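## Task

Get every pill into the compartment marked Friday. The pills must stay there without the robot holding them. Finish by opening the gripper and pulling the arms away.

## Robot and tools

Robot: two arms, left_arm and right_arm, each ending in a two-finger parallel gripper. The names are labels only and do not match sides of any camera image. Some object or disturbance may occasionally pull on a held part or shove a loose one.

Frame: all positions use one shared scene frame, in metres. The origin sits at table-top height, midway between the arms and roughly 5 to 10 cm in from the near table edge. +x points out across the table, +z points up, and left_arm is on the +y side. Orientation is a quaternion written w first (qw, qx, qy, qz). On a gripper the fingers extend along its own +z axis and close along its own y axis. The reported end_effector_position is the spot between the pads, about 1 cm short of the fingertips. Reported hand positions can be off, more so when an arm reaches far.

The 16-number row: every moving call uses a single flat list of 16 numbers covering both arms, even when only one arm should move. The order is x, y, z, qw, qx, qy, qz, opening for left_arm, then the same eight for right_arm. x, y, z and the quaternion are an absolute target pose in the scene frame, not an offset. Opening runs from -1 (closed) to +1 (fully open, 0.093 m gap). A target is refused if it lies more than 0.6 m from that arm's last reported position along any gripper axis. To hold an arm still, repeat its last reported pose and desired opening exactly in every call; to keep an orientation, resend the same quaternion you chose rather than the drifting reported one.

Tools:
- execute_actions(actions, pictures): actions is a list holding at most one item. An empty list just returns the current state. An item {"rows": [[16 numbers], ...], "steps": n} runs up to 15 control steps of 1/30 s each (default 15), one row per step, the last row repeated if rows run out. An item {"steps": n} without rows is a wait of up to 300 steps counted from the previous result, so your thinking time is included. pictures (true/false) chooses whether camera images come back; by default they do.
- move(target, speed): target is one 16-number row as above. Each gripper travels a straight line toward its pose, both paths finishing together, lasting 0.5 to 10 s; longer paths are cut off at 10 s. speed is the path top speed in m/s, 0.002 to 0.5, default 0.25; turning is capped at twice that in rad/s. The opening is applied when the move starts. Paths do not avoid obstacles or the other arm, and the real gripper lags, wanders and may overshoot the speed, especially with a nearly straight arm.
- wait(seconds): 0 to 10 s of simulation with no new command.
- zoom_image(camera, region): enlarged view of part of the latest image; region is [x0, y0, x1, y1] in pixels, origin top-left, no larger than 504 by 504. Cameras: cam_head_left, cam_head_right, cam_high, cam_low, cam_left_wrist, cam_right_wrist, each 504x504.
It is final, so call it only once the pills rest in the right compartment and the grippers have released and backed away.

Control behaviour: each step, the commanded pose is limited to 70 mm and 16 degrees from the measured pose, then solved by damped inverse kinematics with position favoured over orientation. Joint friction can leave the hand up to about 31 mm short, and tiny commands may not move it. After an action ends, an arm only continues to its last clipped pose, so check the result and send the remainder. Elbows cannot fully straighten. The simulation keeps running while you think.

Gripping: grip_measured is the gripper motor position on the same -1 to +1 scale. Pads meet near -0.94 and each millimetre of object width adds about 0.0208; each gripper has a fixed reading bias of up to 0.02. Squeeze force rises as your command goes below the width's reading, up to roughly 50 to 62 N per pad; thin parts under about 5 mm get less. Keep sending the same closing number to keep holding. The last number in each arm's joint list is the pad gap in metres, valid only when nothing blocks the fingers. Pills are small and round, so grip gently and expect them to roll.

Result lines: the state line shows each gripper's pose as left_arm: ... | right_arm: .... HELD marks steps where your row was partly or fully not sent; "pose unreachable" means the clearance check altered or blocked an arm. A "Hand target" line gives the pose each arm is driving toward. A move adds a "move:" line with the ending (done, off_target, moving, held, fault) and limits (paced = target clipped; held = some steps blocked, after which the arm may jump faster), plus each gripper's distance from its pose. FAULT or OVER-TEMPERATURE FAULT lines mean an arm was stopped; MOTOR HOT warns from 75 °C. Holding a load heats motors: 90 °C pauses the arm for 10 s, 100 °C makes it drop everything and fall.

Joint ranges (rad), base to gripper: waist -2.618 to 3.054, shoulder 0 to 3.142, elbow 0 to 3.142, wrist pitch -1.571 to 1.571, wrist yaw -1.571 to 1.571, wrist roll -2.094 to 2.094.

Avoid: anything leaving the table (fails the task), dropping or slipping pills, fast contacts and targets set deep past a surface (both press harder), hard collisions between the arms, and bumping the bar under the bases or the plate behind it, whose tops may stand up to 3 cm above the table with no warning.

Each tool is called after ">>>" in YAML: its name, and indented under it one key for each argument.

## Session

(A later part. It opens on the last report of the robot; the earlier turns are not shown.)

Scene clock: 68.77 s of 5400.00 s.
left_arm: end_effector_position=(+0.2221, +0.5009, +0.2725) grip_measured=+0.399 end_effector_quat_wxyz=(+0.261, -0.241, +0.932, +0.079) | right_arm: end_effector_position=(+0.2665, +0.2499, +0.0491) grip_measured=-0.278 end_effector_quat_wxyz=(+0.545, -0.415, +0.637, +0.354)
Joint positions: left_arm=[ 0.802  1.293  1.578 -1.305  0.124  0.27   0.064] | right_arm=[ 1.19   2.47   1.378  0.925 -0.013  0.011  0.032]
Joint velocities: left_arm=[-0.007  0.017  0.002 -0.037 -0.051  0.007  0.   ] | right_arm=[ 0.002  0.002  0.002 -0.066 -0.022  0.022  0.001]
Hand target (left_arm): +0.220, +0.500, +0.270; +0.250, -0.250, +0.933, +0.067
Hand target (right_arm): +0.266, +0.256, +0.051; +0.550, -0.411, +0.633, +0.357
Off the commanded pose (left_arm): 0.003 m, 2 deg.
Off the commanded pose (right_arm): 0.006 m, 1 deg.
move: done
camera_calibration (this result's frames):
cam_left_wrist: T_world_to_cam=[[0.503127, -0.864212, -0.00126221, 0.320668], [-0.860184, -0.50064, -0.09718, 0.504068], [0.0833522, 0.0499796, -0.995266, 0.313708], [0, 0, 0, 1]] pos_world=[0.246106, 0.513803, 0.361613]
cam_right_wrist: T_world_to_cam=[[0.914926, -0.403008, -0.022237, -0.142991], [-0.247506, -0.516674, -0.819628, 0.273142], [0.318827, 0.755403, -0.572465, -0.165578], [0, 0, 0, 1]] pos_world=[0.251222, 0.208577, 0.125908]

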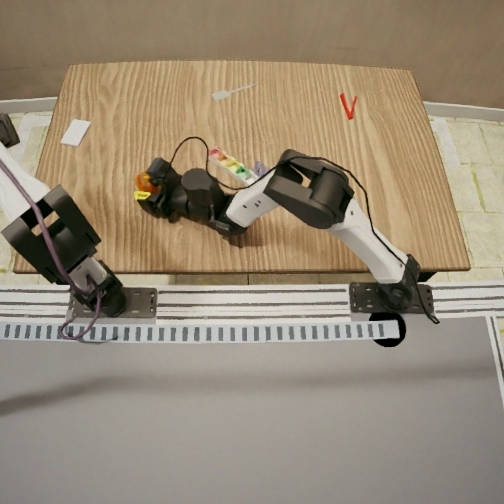

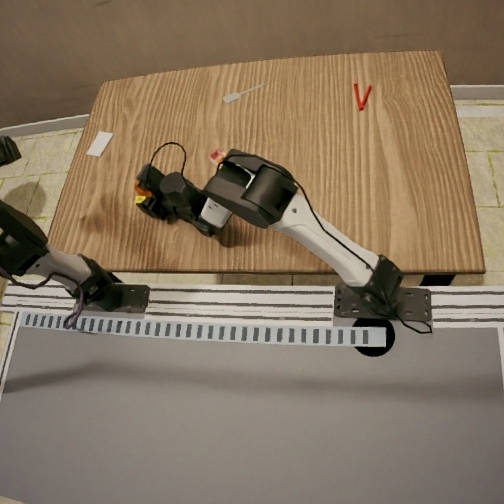

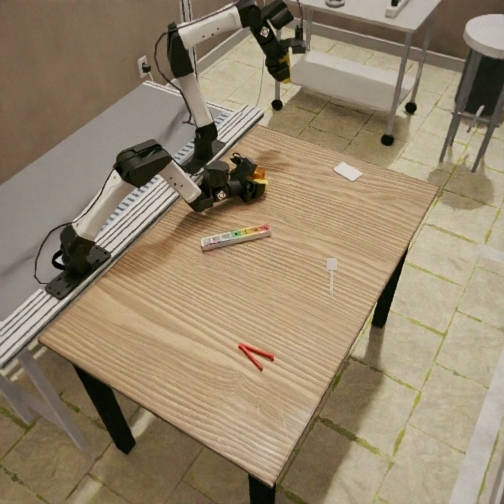

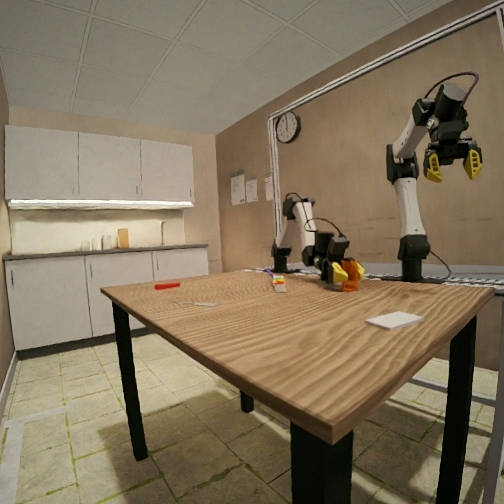

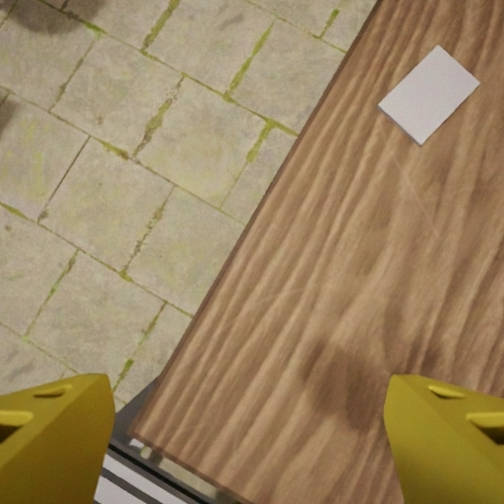

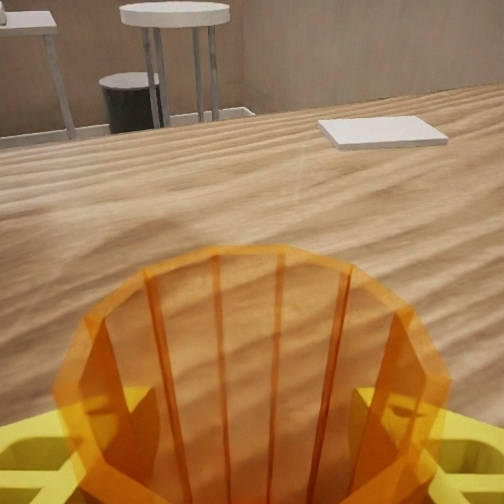

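>>> move:
  target: [0.22,0.5,0.27,0.25,-0.25,0.933,0.067,0.4,0.266,0.256,0.051,0.55,-0.411,0.633,0.357,1]

>>> move:
  target: [0.22,0.5,0.27,0.25,-0.25,0.933,0.067,0.4,0.23,0.16,0.08,0.55,-0.411,0.633,0.357,1]
  speed: 0.15

>>> zoom_image:
  camera: "cam_low"
  region: [410,120,500,195]

>>> zoom_image:
  camera: "cam_high"
  region: [225,330,290,385]

Scene clock: 70.00 s of 5400.00 s.
left_arm: end_effector_position=(+0.2221, +0.5009, +0.2725) grip_measured=+0.399 end_effector_quat_wxyz=(+0.261, -0.241, +0.932, +0.079) | right_arm: end_effector_position=(+0.2660, +0.2502, +0.0492) grip_measured=+0.988 end_effector_quat_wxyz=(+0.545, -0.415, +0.637, +0.354)
Joint positions: left_arm=[ 0.802  1.293  1.578 -1.305  0.124  0.27   0.064] | right_arm=[ 1.192  2.47   1.378  0.926 -0.011  0.011  0.093]
Joint velocities: left_arm=[-0.007 -0.002 -0.007  0.007  0.081  0.066  0.   ] | right_arm=[-0.017  0.002  0.012  0.037 -0.081 -0.037 -0.   ]
Hand target (left_arm): +0.220, +0.500, +0.270; +0.250, -0.250, +0.933, +0.067
Hand target (right_arm): +0.266, +0.256, +0.051; +0.550, -0.411, +0.633, +0.357
Off the commanded pose (left_arm): 0.003 m, 2 deg.
Off the commanded pose (right_arm): 0.006 m, 1 deg.
move: done
camera_calibration (this result's frames):
cam_left_wrist: T_world_to_cam=[[0.503127, -0.864212, -0.00126221, 0.320668], [-0.860184, -0.50064, -0.09718, 0.504068], [0.0833522, 0.0499796, -0.995266, 0.313708], [0, 0, 0, 1]] pos_world=[0.246106, 0.513803, 0.361613]
cam_right_wrist: T_world_to_cam=[[0.914643, -0.403671, -0.0218597, -0.142187], [-0.247472, -0.516328, -0.819856, 0.273128], [0.319665, 0.755285, -0.572153, -0.165766], [0, 0, 0, 1]] pos_world=[0.250632, 0.208827, 0.125974]

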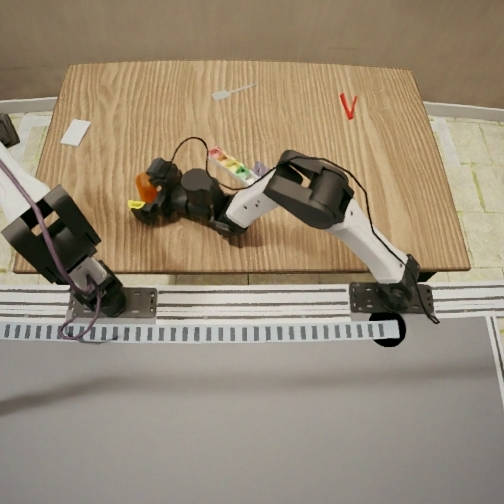

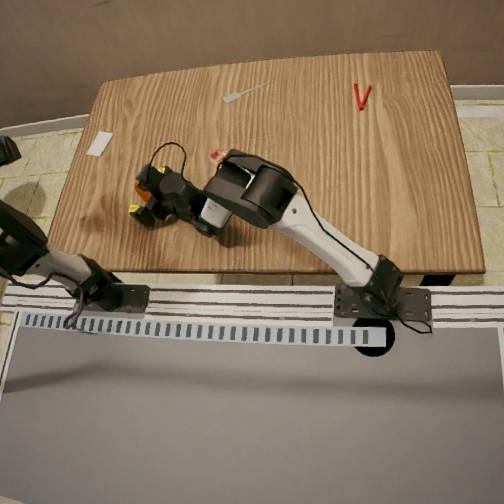

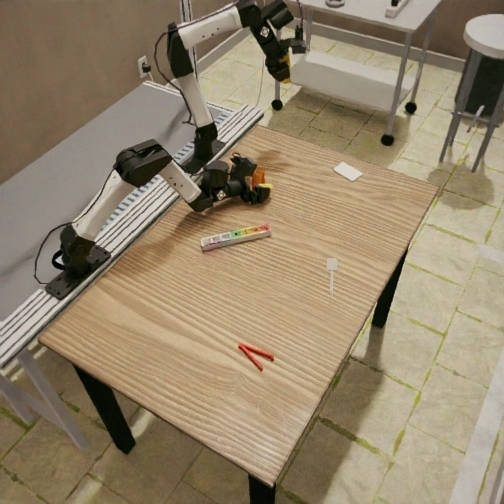

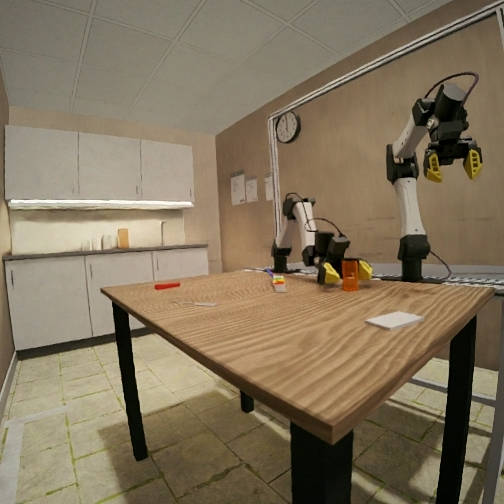

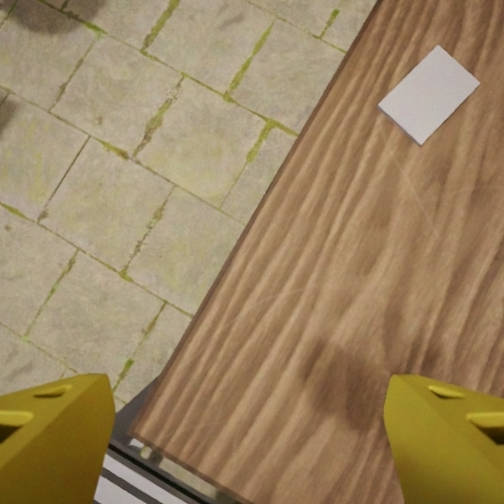

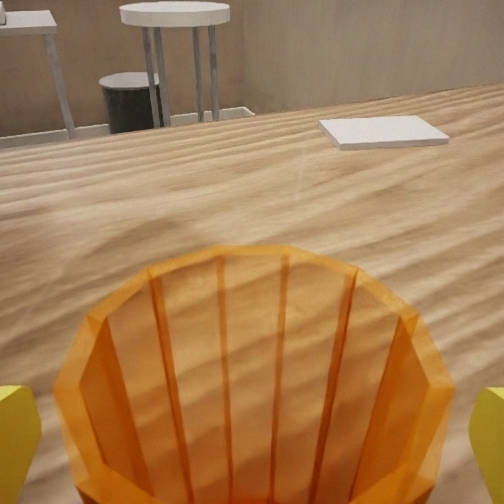

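Scene clock: 71.13 s of 5400.00 s.
left_arm: end_effector_position=(+0.2221, +0.5009, +0.2725) grip_measured=+0.399 end_effector_quat_wxyz=(+0.261, -0.241, +0.932, +0.079) | right_arm: end_effector_position=(+0.2302, +0.1652, +0.0734) grip_measured=+0.988 end_effector_quat_wxyz=(+0.546, -0.414, +0.636, +0.355)
Joint positions: left_arm=[ 0.802  1.293  1.578 -1.305  0.124  0.27   0.064] | right_arm=[ 1.184  2.186  0.908  1.115 -0.02   0.011  0.093]
Joint velocities: left_arm=[-0.007 -0.002 -0.017 -0.125  0.007  0.022 -0.001] | right_arm=[-0.002 -0.002 -0.007 -0.022  0.022  0.037  0.   ]
Hand target (left_arm): +0.220, +0.500, +0.270; +0.250, -0.250, +0.933, +0.067
Hand target (right_arm): +0.231, +0.159, +0.079; +0.550, -0.411, +0.633, +0.357
Off the commanded pose (left_arm): 0.003 m, 2 deg.
Off the commanded pose (right_arm): 0.008 m, 1 deg.
move: done
camera_calibration (this result's frames):
cam_left_wrist: T_world_to_cam=[[0.503127, -0.864212, -0.00126221, 0.320668], [-0.860184, -0.50064, -0.09718, 0.504068], [0.0833522, 0.0499796, -0.995266, 0.313708], [0, 0, 0, 1]] pos_world=[0.246106, 0.513803, 0.361613]
cam_right_wrist: T_world_to_cam=[[0.915096, -0.402561, -0.0233352, -0.143381], [-0.246498, -0.512662, -0.822445, 0.239595], [0.319121, 0.758368, -0.568366, -0.0769152], [0, 0, 0, 1]] pos_world=[0.214813, 0.123442, 0.149992]

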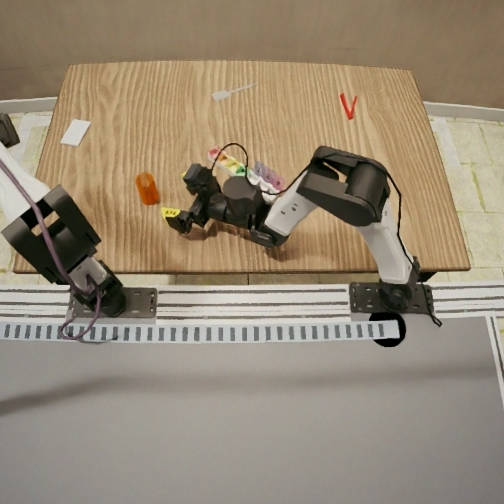

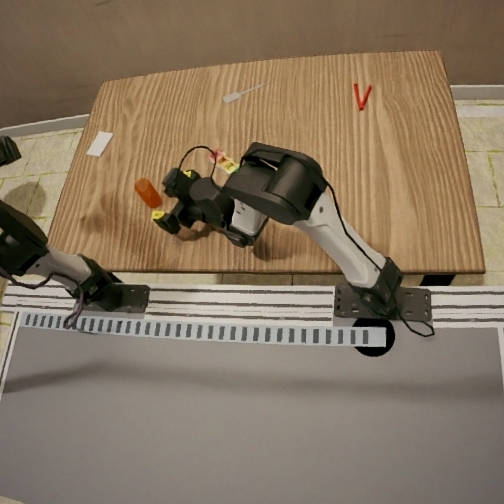

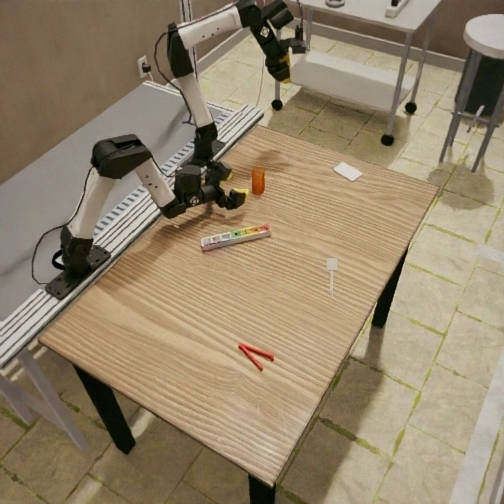

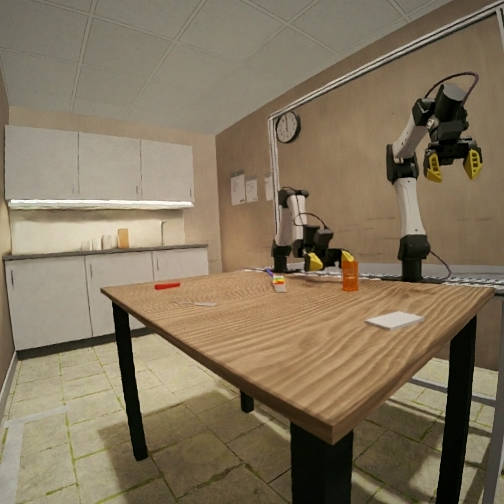

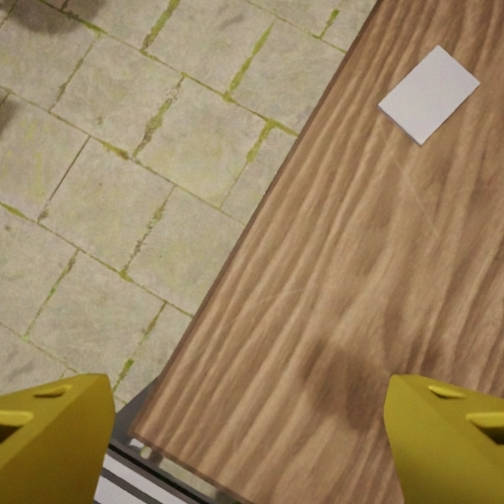

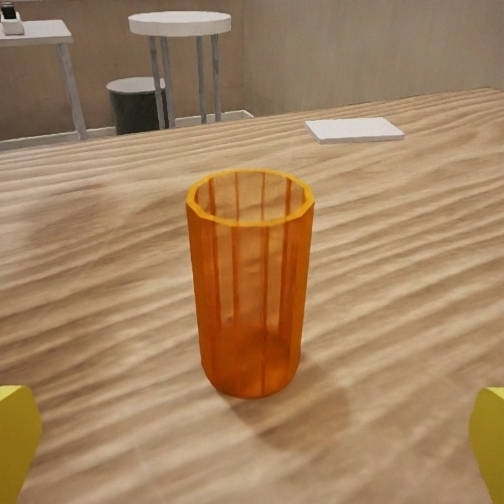

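Region (410, 120, 500, 195) of cam_low's 504x504 image, scaled by 5.600, with more detail than that image has.

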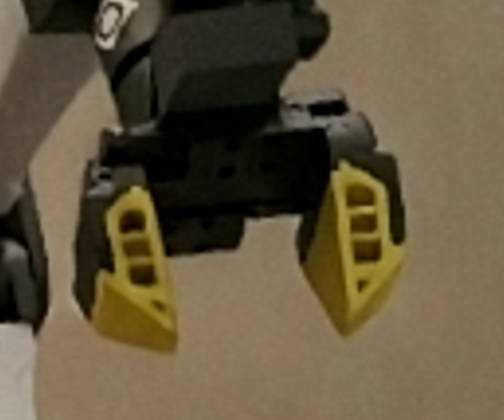

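Region (225, 330, 290, 385) of cam_high's 504x504 image, scaled by 7.754, with more detail than that image has; it fills the top 426 rows of this view, and the rest is white.

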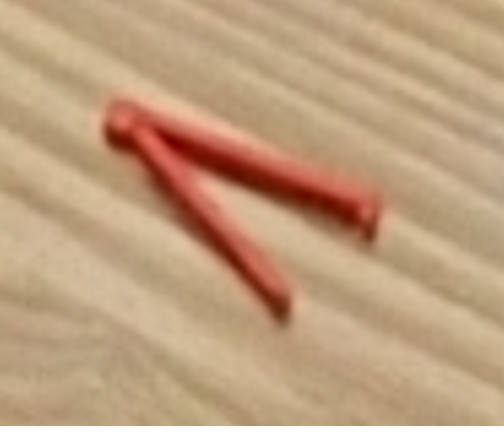

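>>> move:
  target: [0.22,0.5,0.27,0.25,-0.25,0.933,0.067,0.4,0.30,0.06,0.13,0.159,-0.401,0.9,0.071,0.4]

>>> move:
  target: [0.22,0.5,0.27,0.25,-0.25,0.933,0.067,0.4,0.345,0.032,0.065,0.04,-0.407,0.913,0.018,0.4]
  speed: 0.15

Scene clock: 75.90 s of 5400.00 s.
left_arm: end_effector_position=(+0.2221, +0.5009, +0.2725) grip_measured=+0.399 end_effector_quat_wxyz=(+0.261, -0.241, +0.932, +0.079) | right_arm: end_effector_position=(+0.2928, +0.0573, +0.1295) grip_measured=+0.401 end_effector_quat_wxyz=(+0.157, -0.403, +0.899, +0.071)
Joint positions: left_arm=[ 0.802  1.293  1.578 -1.305  0.124  0.27   0.064] | right_arm=[ 0.981  2.079  1.893 -1.052  0.019  0.09   0.064]
Joint velocities: left_arm=[-0.012 -0.002 -0.012  0.022  0.022 -0.051  0.   ] | right_arm=[ 0.017  0.012  0.007  0.007  0.051  0.007 -0.001]
Hand target (left_arm): +0.220, +0.500, +0.270; +0.250, -0.250, +0.933, +0.067
Hand target (right_arm): +0.299, +0.058, +0.132; +0.162, -0.396, +0.901, +0.069
Off the commanded pose (left_arm): 0.003 m, 2 deg.
Off the commanded pose (right_arm): 0.008 m, 0 deg.
move: done
camera_calibration (this result's frames):
cam_left_wrist: T_world_to_cam=[[0.503127, -0.864212, -0.00126221, 0.320668], [-0.860184, -0.50064, -0.09718, 0.504068], [0.0833522, 0.0499796, -0.995266, 0.313708], [0, 0, 0, 1]] pos_world=[0.246106, 0.513803, 0.361613]
cam_right_wrist: T_world_to_cam=[[0.733345, -0.679709, -0.0141746, -0.174852], [-0.674792, -0.730264, 0.106633, 0.263445], [-0.0828304, -0.0686336, -0.994197, 0.237017], [0, 0, 0, 1]] pos_world=[0.32563, 0.0898032, 0.205071]

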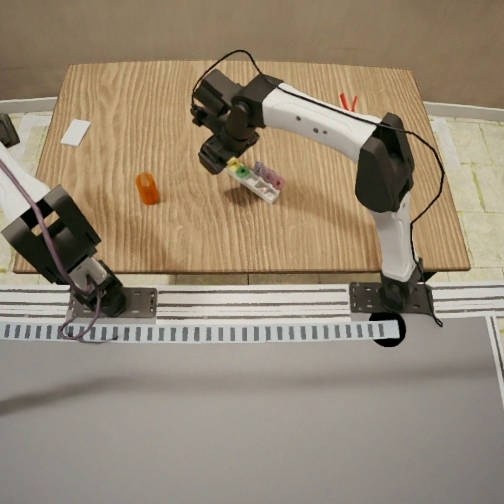

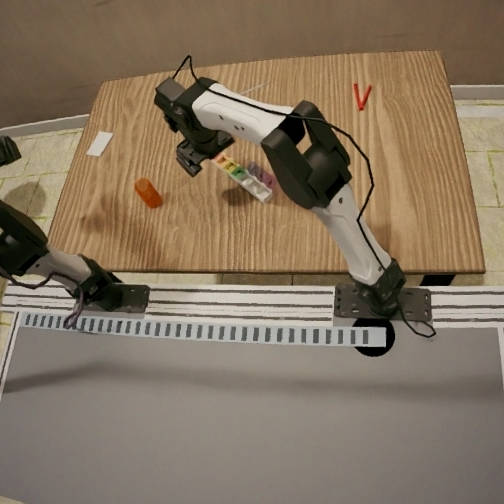

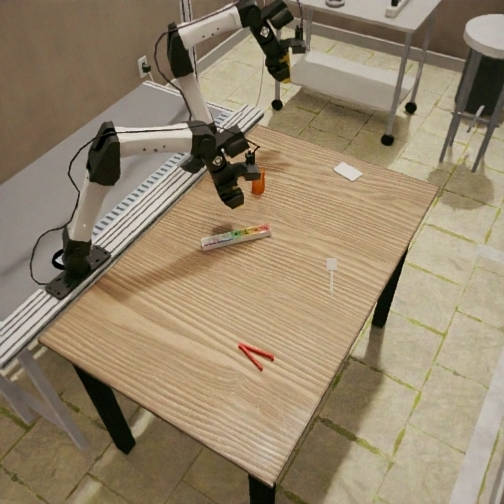

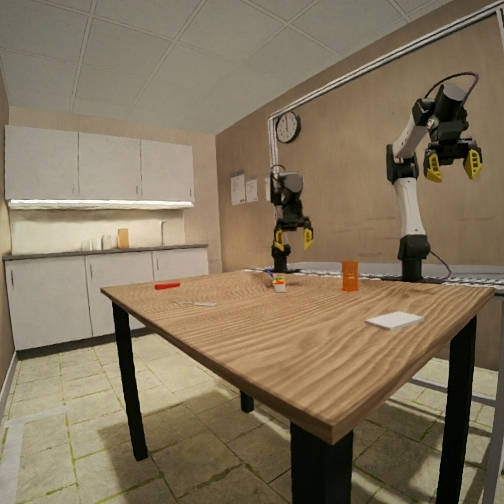

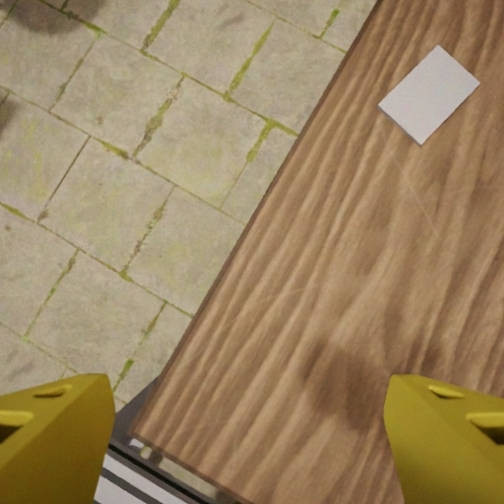

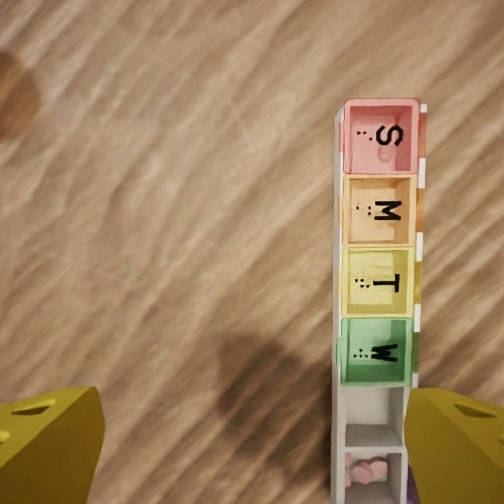

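Scene clock: 77.37 s of 5400.00 s.
left_arm: end_effector_position=(+0.2221, +0.5009, +0.2725) grip_measured=+0.399 end_effector_quat_wxyz=(+0.261, -0.241, +0.932, +0.079) | right_arm: end_effector_position=(+0.3422, +0.0318, +0.0641) grip_measured=+0.401 end_effector_quat_wxyz=(+0.038, -0.405, +0.913, +0.013)
Joint positions: left_arm=[ 0.802  1.293  1.578 -1.305  0.124  0.27   0.064] | right_arm=[ 0.862  2.452  2.301 -1.355 -0.005 -0.02   0.064]
Joint velocities: left_arm=[-0.002 -0.002  0.007 -0.066  0.022  0.007 -0.001] | right_arm=[ 0.012 -0.017  0.002  0.022  0.066  0.037  0.   ]
Hand target (left_arm): +0.220, +0.500, +0.270; +0.250, -0.250, +0.933, +0.067
Hand target (right_arm): +0.345, +0.034, +0.066; +0.041, -0.406, +0.913, +0.017
Off the commanded pose (left_arm): 0.003 m, 2 deg.
Off the commanded pose (right_arm): 0.003 m, 1 deg.
move: done
camera_calibration (this result's frames):
cam_left_wrist: T_world_to_cam=[[0.503127, -0.864212, -0.00126221, 0.320668], [-0.860184, -0.50064, -0.09718, 0.504068], [0.0833522, 0.0499796, -0.995266, 0.313708], [0, 0, 0, 1]] pos_world=[0.246106, 0.513803, 0.361613]
cam_right_wrist: T_world_to_cam=[[0.726499, -0.687167, -0.000908724, -0.227612], [-0.639745, -0.676843, 0.364156, 0.254898], [-0.250851, -0.263978, -0.931337, 0.23406], [0, 0, 0, 1]] pos_world=[0.387144, 0.0779051, 0.124959]

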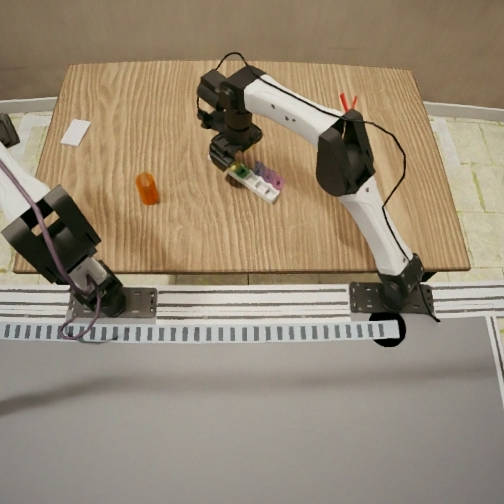

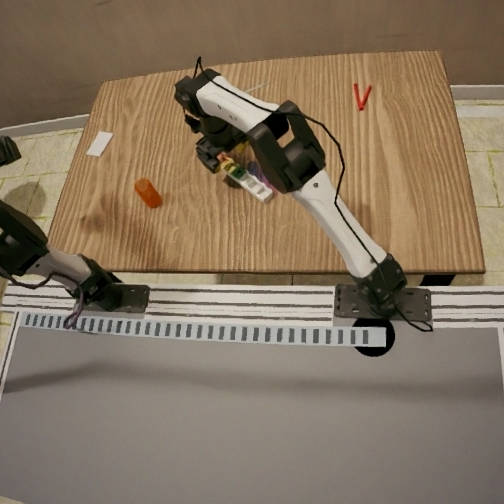

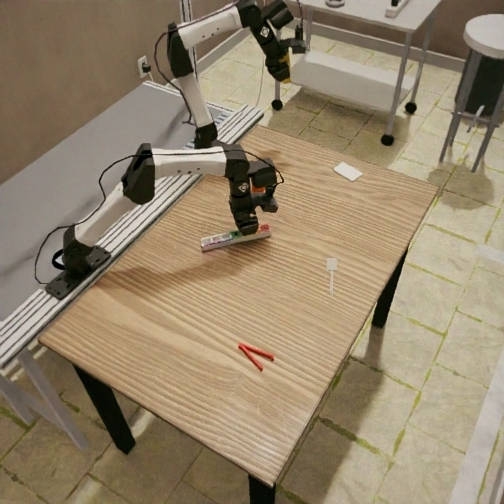

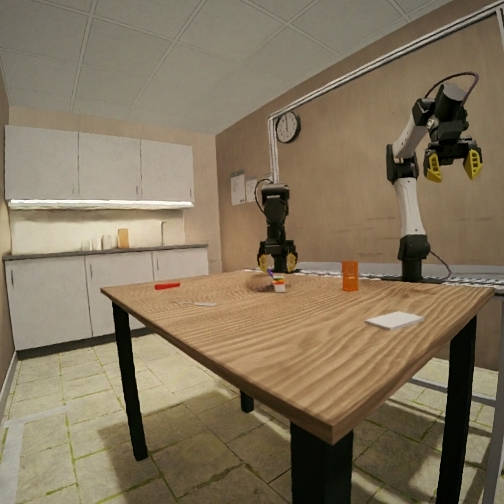

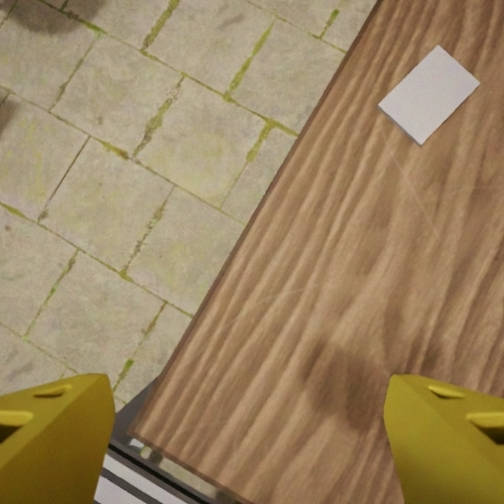

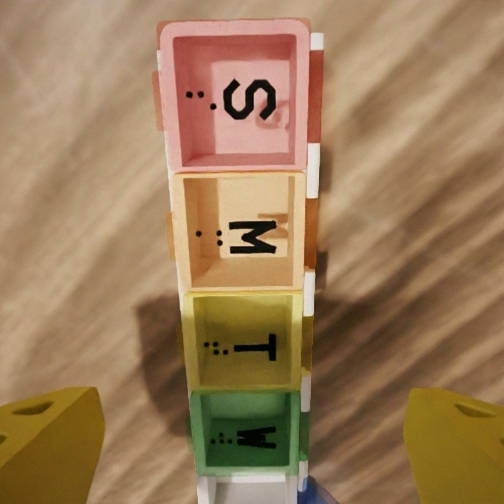

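>>> move:
  target: [0.22,0.5,0.27,0.25,-0.25,0.933,0.067,0.4,0.362,0.056,0.016,0.08,-0.405,0.91,0.035,0.4]
  speed: 0.08

Scene clock: 78.93 s of 5400.00 s.
left_arm: end_effector_position=(+0.2221, +0.5009, +0.2725) grip_measured=+0.399 end_effector_quat_wxyz=(+0.261, -0.241, +0.932, +0.079) | right_arm: end_effector_position=(+0.3652, +0.0563, +0.0254) grip_measured=+0.401 end_effector_quat_wxyz=(+0.087, -0.404, +0.910, +0.035)
Joint positions: left_arm=[ 0.802  1.293  1.578 -1.305  0.124  0.27   0.064] | right_arm=[ 0.862  2.491  2.205 -1.111 -0.007 -0.021  0.064]
Joint velocities: left_arm=[ 0.002  0.002  0.007 -0.022 -0.051  0.007 -0.001] | right_arm=[ 0.012 -0.007  0.002  0.066 -0.007  0.066 -0.   ]
Hand target (left_arm): +0.220, +0.500, +0.270; +0.250, -0.250, +0.933, +0.067
Hand target (right_arm): +0.362, +0.056, +0.016; +0.079, -0.405, +0.910, +0.035
Off the commanded pose (left_arm): 0.003 m, 2 deg.
Off the commanded pose (right_arm): 0.010 m, 1 deg.
move: done
camera_calibration (this result's frames):
cam_left_wrist: T_world_to_cam=[[0.503127, -0.864212, -0.00126221, 0.320668], [-0.860184, -0.50064, -0.09718, 0.504068], [0.0833522, 0.0499796, -0.995266, 0.313708], [0, 0, 0, 1]] pos_world=[0.246106, 0.513803, 0.361613]
cam_right_wrist: T_world_to_cam=[[0.727891, -0.685684, -0.00351079, -0.228071], [-0.661054, -0.703087, 0.262063, 0.312179], [-0.182161, -0.188432, -0.965044, 0.181718], [0, 0, 0, 1]] pos_world=[0.40548, 0.0973465, 0.0927546]

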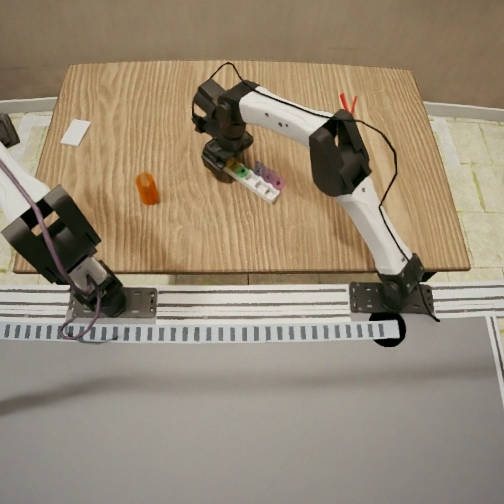

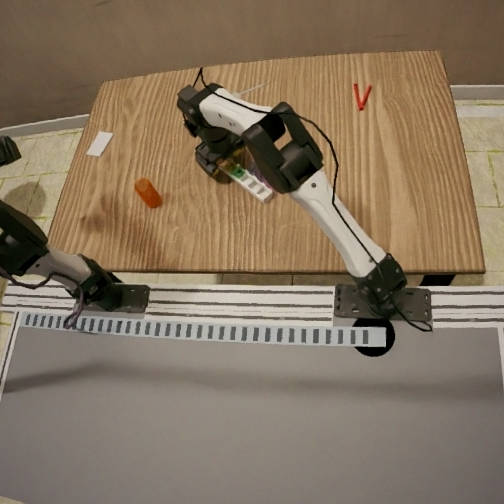

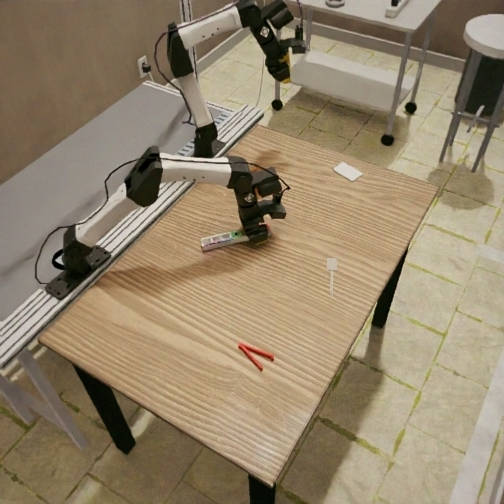

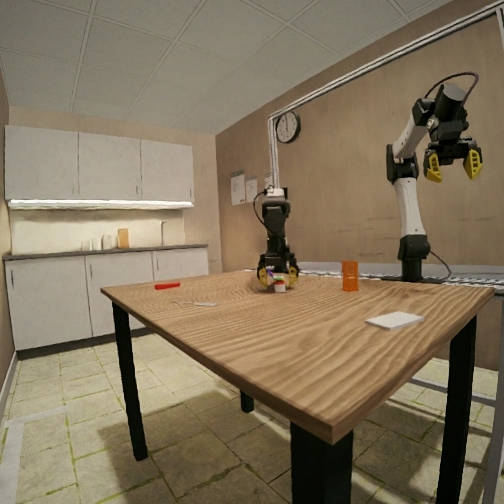

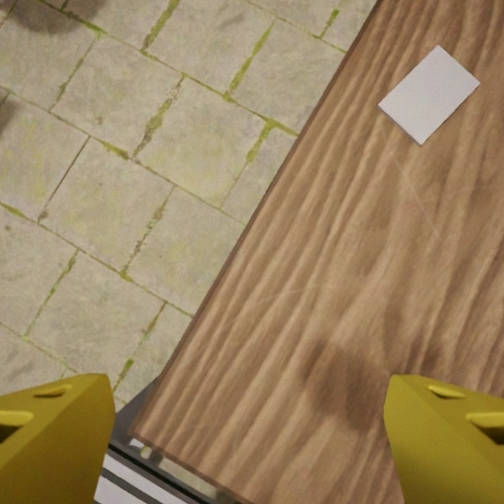

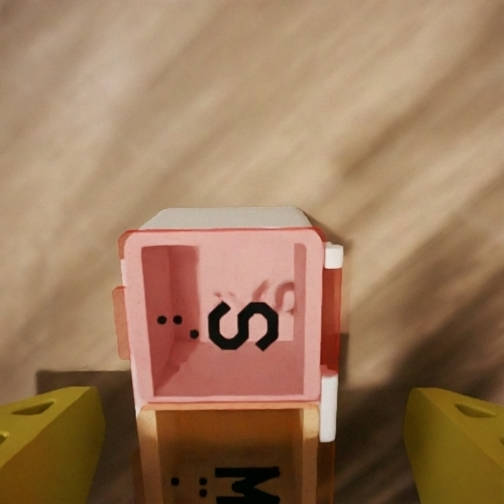

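>>> move:
  target: [0.22,0.5,0.27,0.25,-0.25,0.933,0.067,0.4,0.362,0.058,0.009,0.08,-0.405,0.91,0.035,0.4]
  speed: 0.03

>>> move:
  target: [0.22,0.5,0.27,0.25,-0.25,0.933,0.067,0.4,0.362,0.056,0.016,0.08,-0.405,0.91,0.035,-0.6]

Scene clock: 80.23 s of 5400.00 s.
left_arm: end_effector_position=(+0.2221, +0.5009, +0.2725) grip_measured=+0.399 end_effector_quat_wxyz=(+0.261, -0.241, +0.932, +0.079) | right_arm: end_effector_position=(+0.3685, +0.0598, +0.0263) grip_measured=+0.401 end_effector_quat_wxyz=(+0.096, -0.404, +0.909, +0.039)
Joint positions: left_arm=[ 0.802  1.293  1.578 -1.305  0.124  0.27   0.064] | right_arm=[ 0.862  2.491  2.205 -1.091 -0.007 -0.021  0.064]
Joint velocities: left_arm=[-0.007  0.002 -0.017  0.022  0.007 -0.037  0.001] | right_arm=[ 0.002  0.002 -0.002  0.037 -0.007 -0.007  0.001]
Hand target (left_arm): +0.220, +0.500, +0.270; +0.250, -0.250, +0.933, +0.067
Hand target (right_arm): +0.362, +0.058, +0.009; +0.080, -0.405, +0.910, +0.035
Off the commanded pose (left_arm): 0.003 m, 2 deg.
Off the commanded pose (right_arm): 0.019 m, 2 deg.
move: off_target (right_arm)
camera_calibration (this result's frames):
cam_left_wrist: T_world_to_cam=[[0.503127, -0.864212, -0.00126221, 0.320668], [-0.860184, -0.50064, -0.09718, 0.504068], [0.0833522, 0.0499796, -0.995266, 0.313708], [0, 0, 0, 1]] pos_world=[0.246106, 0.513803, 0.361613]
cam_right_wrist: T_world_to_cam=[[0.728076, -0.685487, -0.00348802, -0.228143], [-0.664414, -0.706928, 0.2425, 0.318548], [-0.168696, -0.174241, -0.970145, 0.178231], [0, 0, 0, 1]] pos_world=[0.40782, 0.0998564, 0.0948663]

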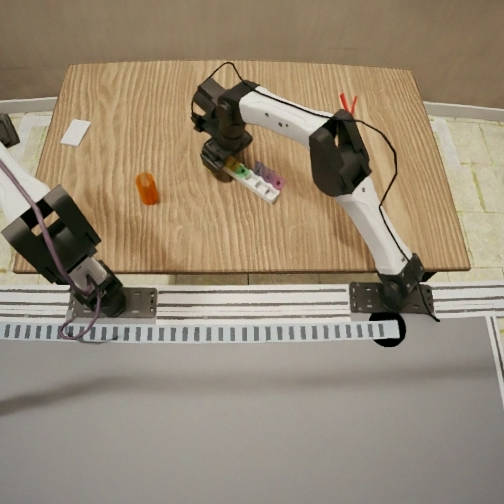

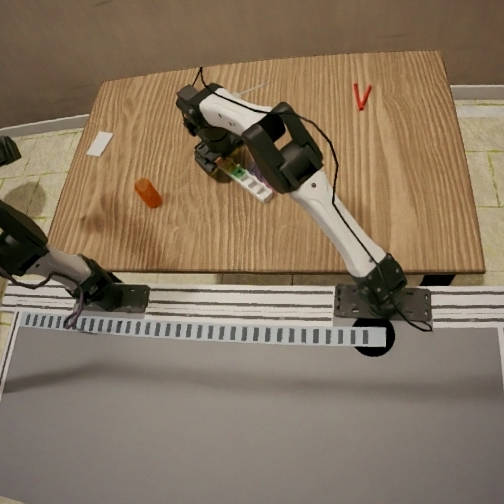

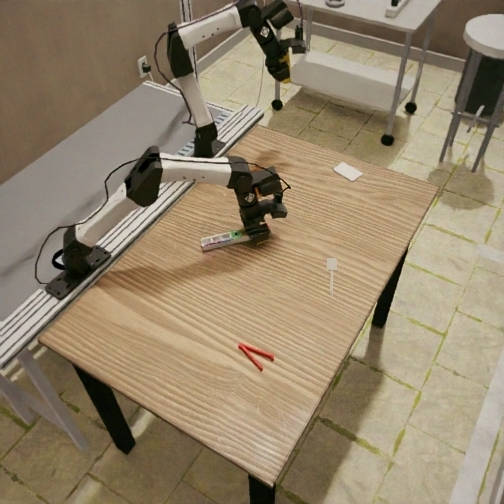

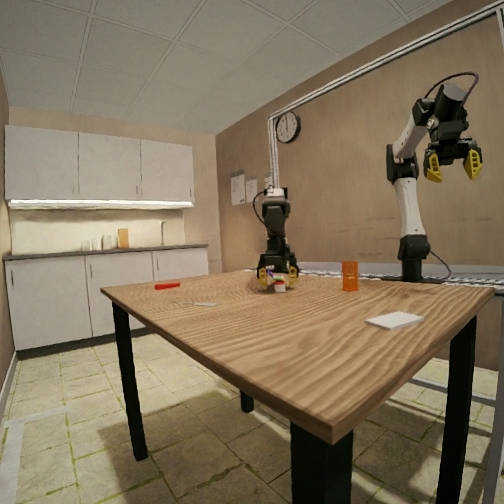

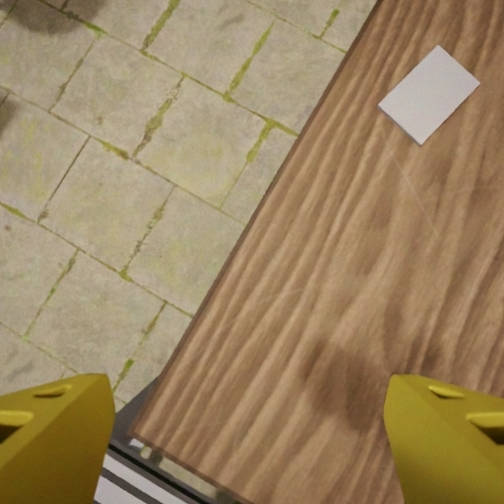

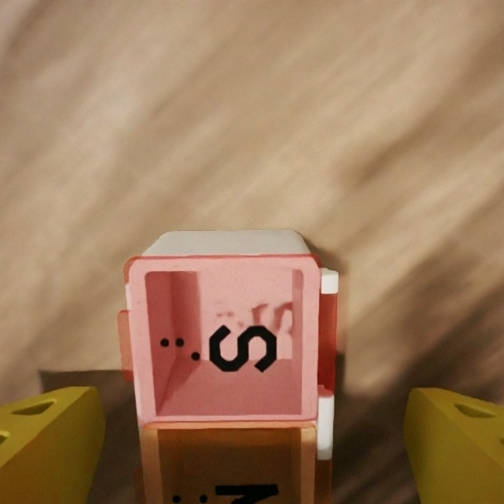

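Scene clock: 80.93 s of 5400.00 s.
left_arm: end_effector_position=(+0.2221, +0.5009, +0.2725) grip_measured=+0.399 end_effector_quat_wxyz=(+0.261, -0.241, +0.932, +0.079) | right_arm: end_effector_position=(+0.3685, +0.0598, +0.0263) grip_measured=-0.423 end_effector_quat_wxyz=(+0.096, -0.404, +0.909, +0.039)
Joint positions: left_arm=[ 0.802  1.293  1.578 -1.305  0.124  0.27   0.064] | right_arm=[ 0.862  2.491  2.205 -1.091 -0.007 -0.021  0.025]
Joint velocities: left_arm=[ 0.002  0.002 -0.007  0.037 -0.007 -0.022 -0.001] | right_arm=[ 0.002  0.017 -0.012 -0.022  0.066 -0.037  0.   ]
Hand target (left_arm): +0.220, +0.500, +0.270; +0.250, -0.250, +0.933, +0.067
Hand target (right_arm): +0.362, +0.056, +0.016; +0.080, -0.405, +0.910, +0.035
Off the commanded pose (left_arm): 0.003 m, 2 deg.
Off the commanded pose (right_arm): 0.013 m, 2 deg.
move: off_target (right_arm)
camera_calibration (this result's frames):
cam_left_wrist: T_world_to_cam=[[0.503127, -0.864212, -0.00126221, 0.320668], [-0.860184, -0.50064, -0.09718, 0.504068], [0.0833522, 0.0499796, -0.995266, 0.313708], [0, 0, 0, 1]] pos_world=[0.246106, 0.513803, 0.361613]
cam_right_wrist: T_world_to_cam=[[0.728076, -0.685487, -0.00348802, -0.228143], [-0.664414, -0.706928, 0.2425, 0.318548], [-0.168696, -0.174241, -0.970145, 0.178231], [0, 0, 0, 1]] pos_world=[0.40782, 0.0998564, 0.0948663]

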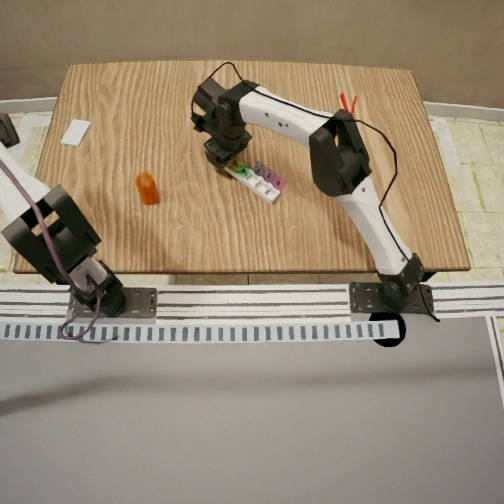

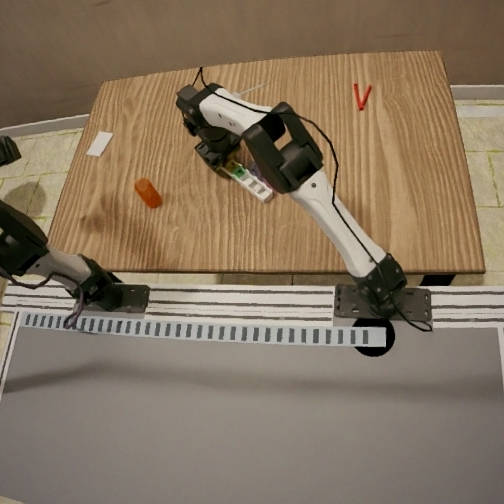

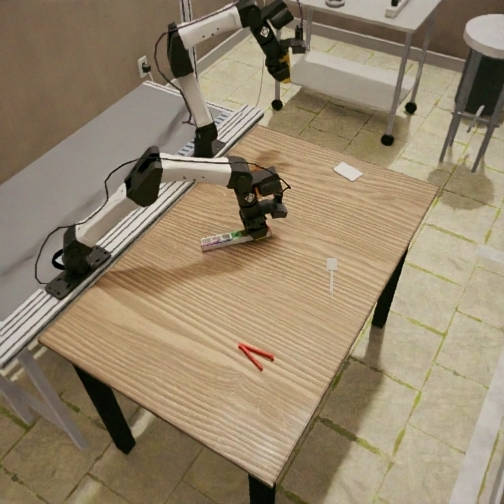

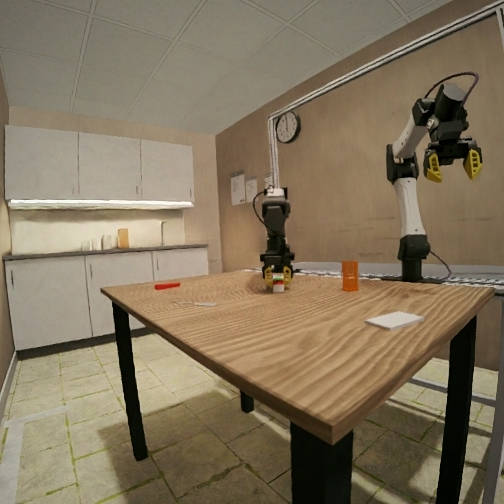

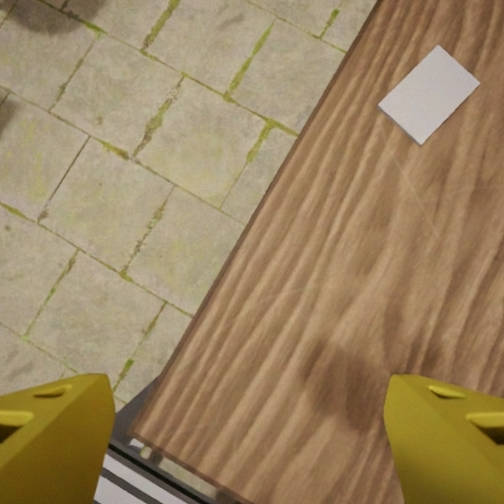

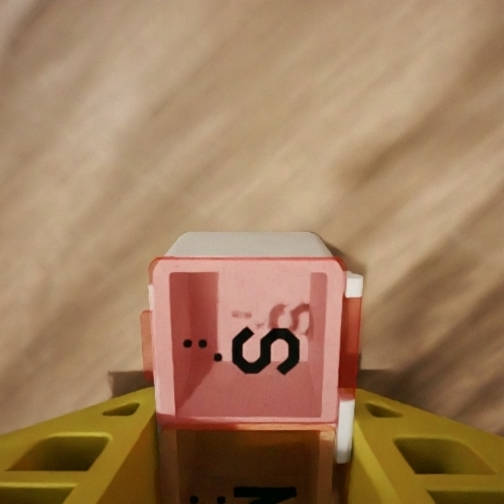

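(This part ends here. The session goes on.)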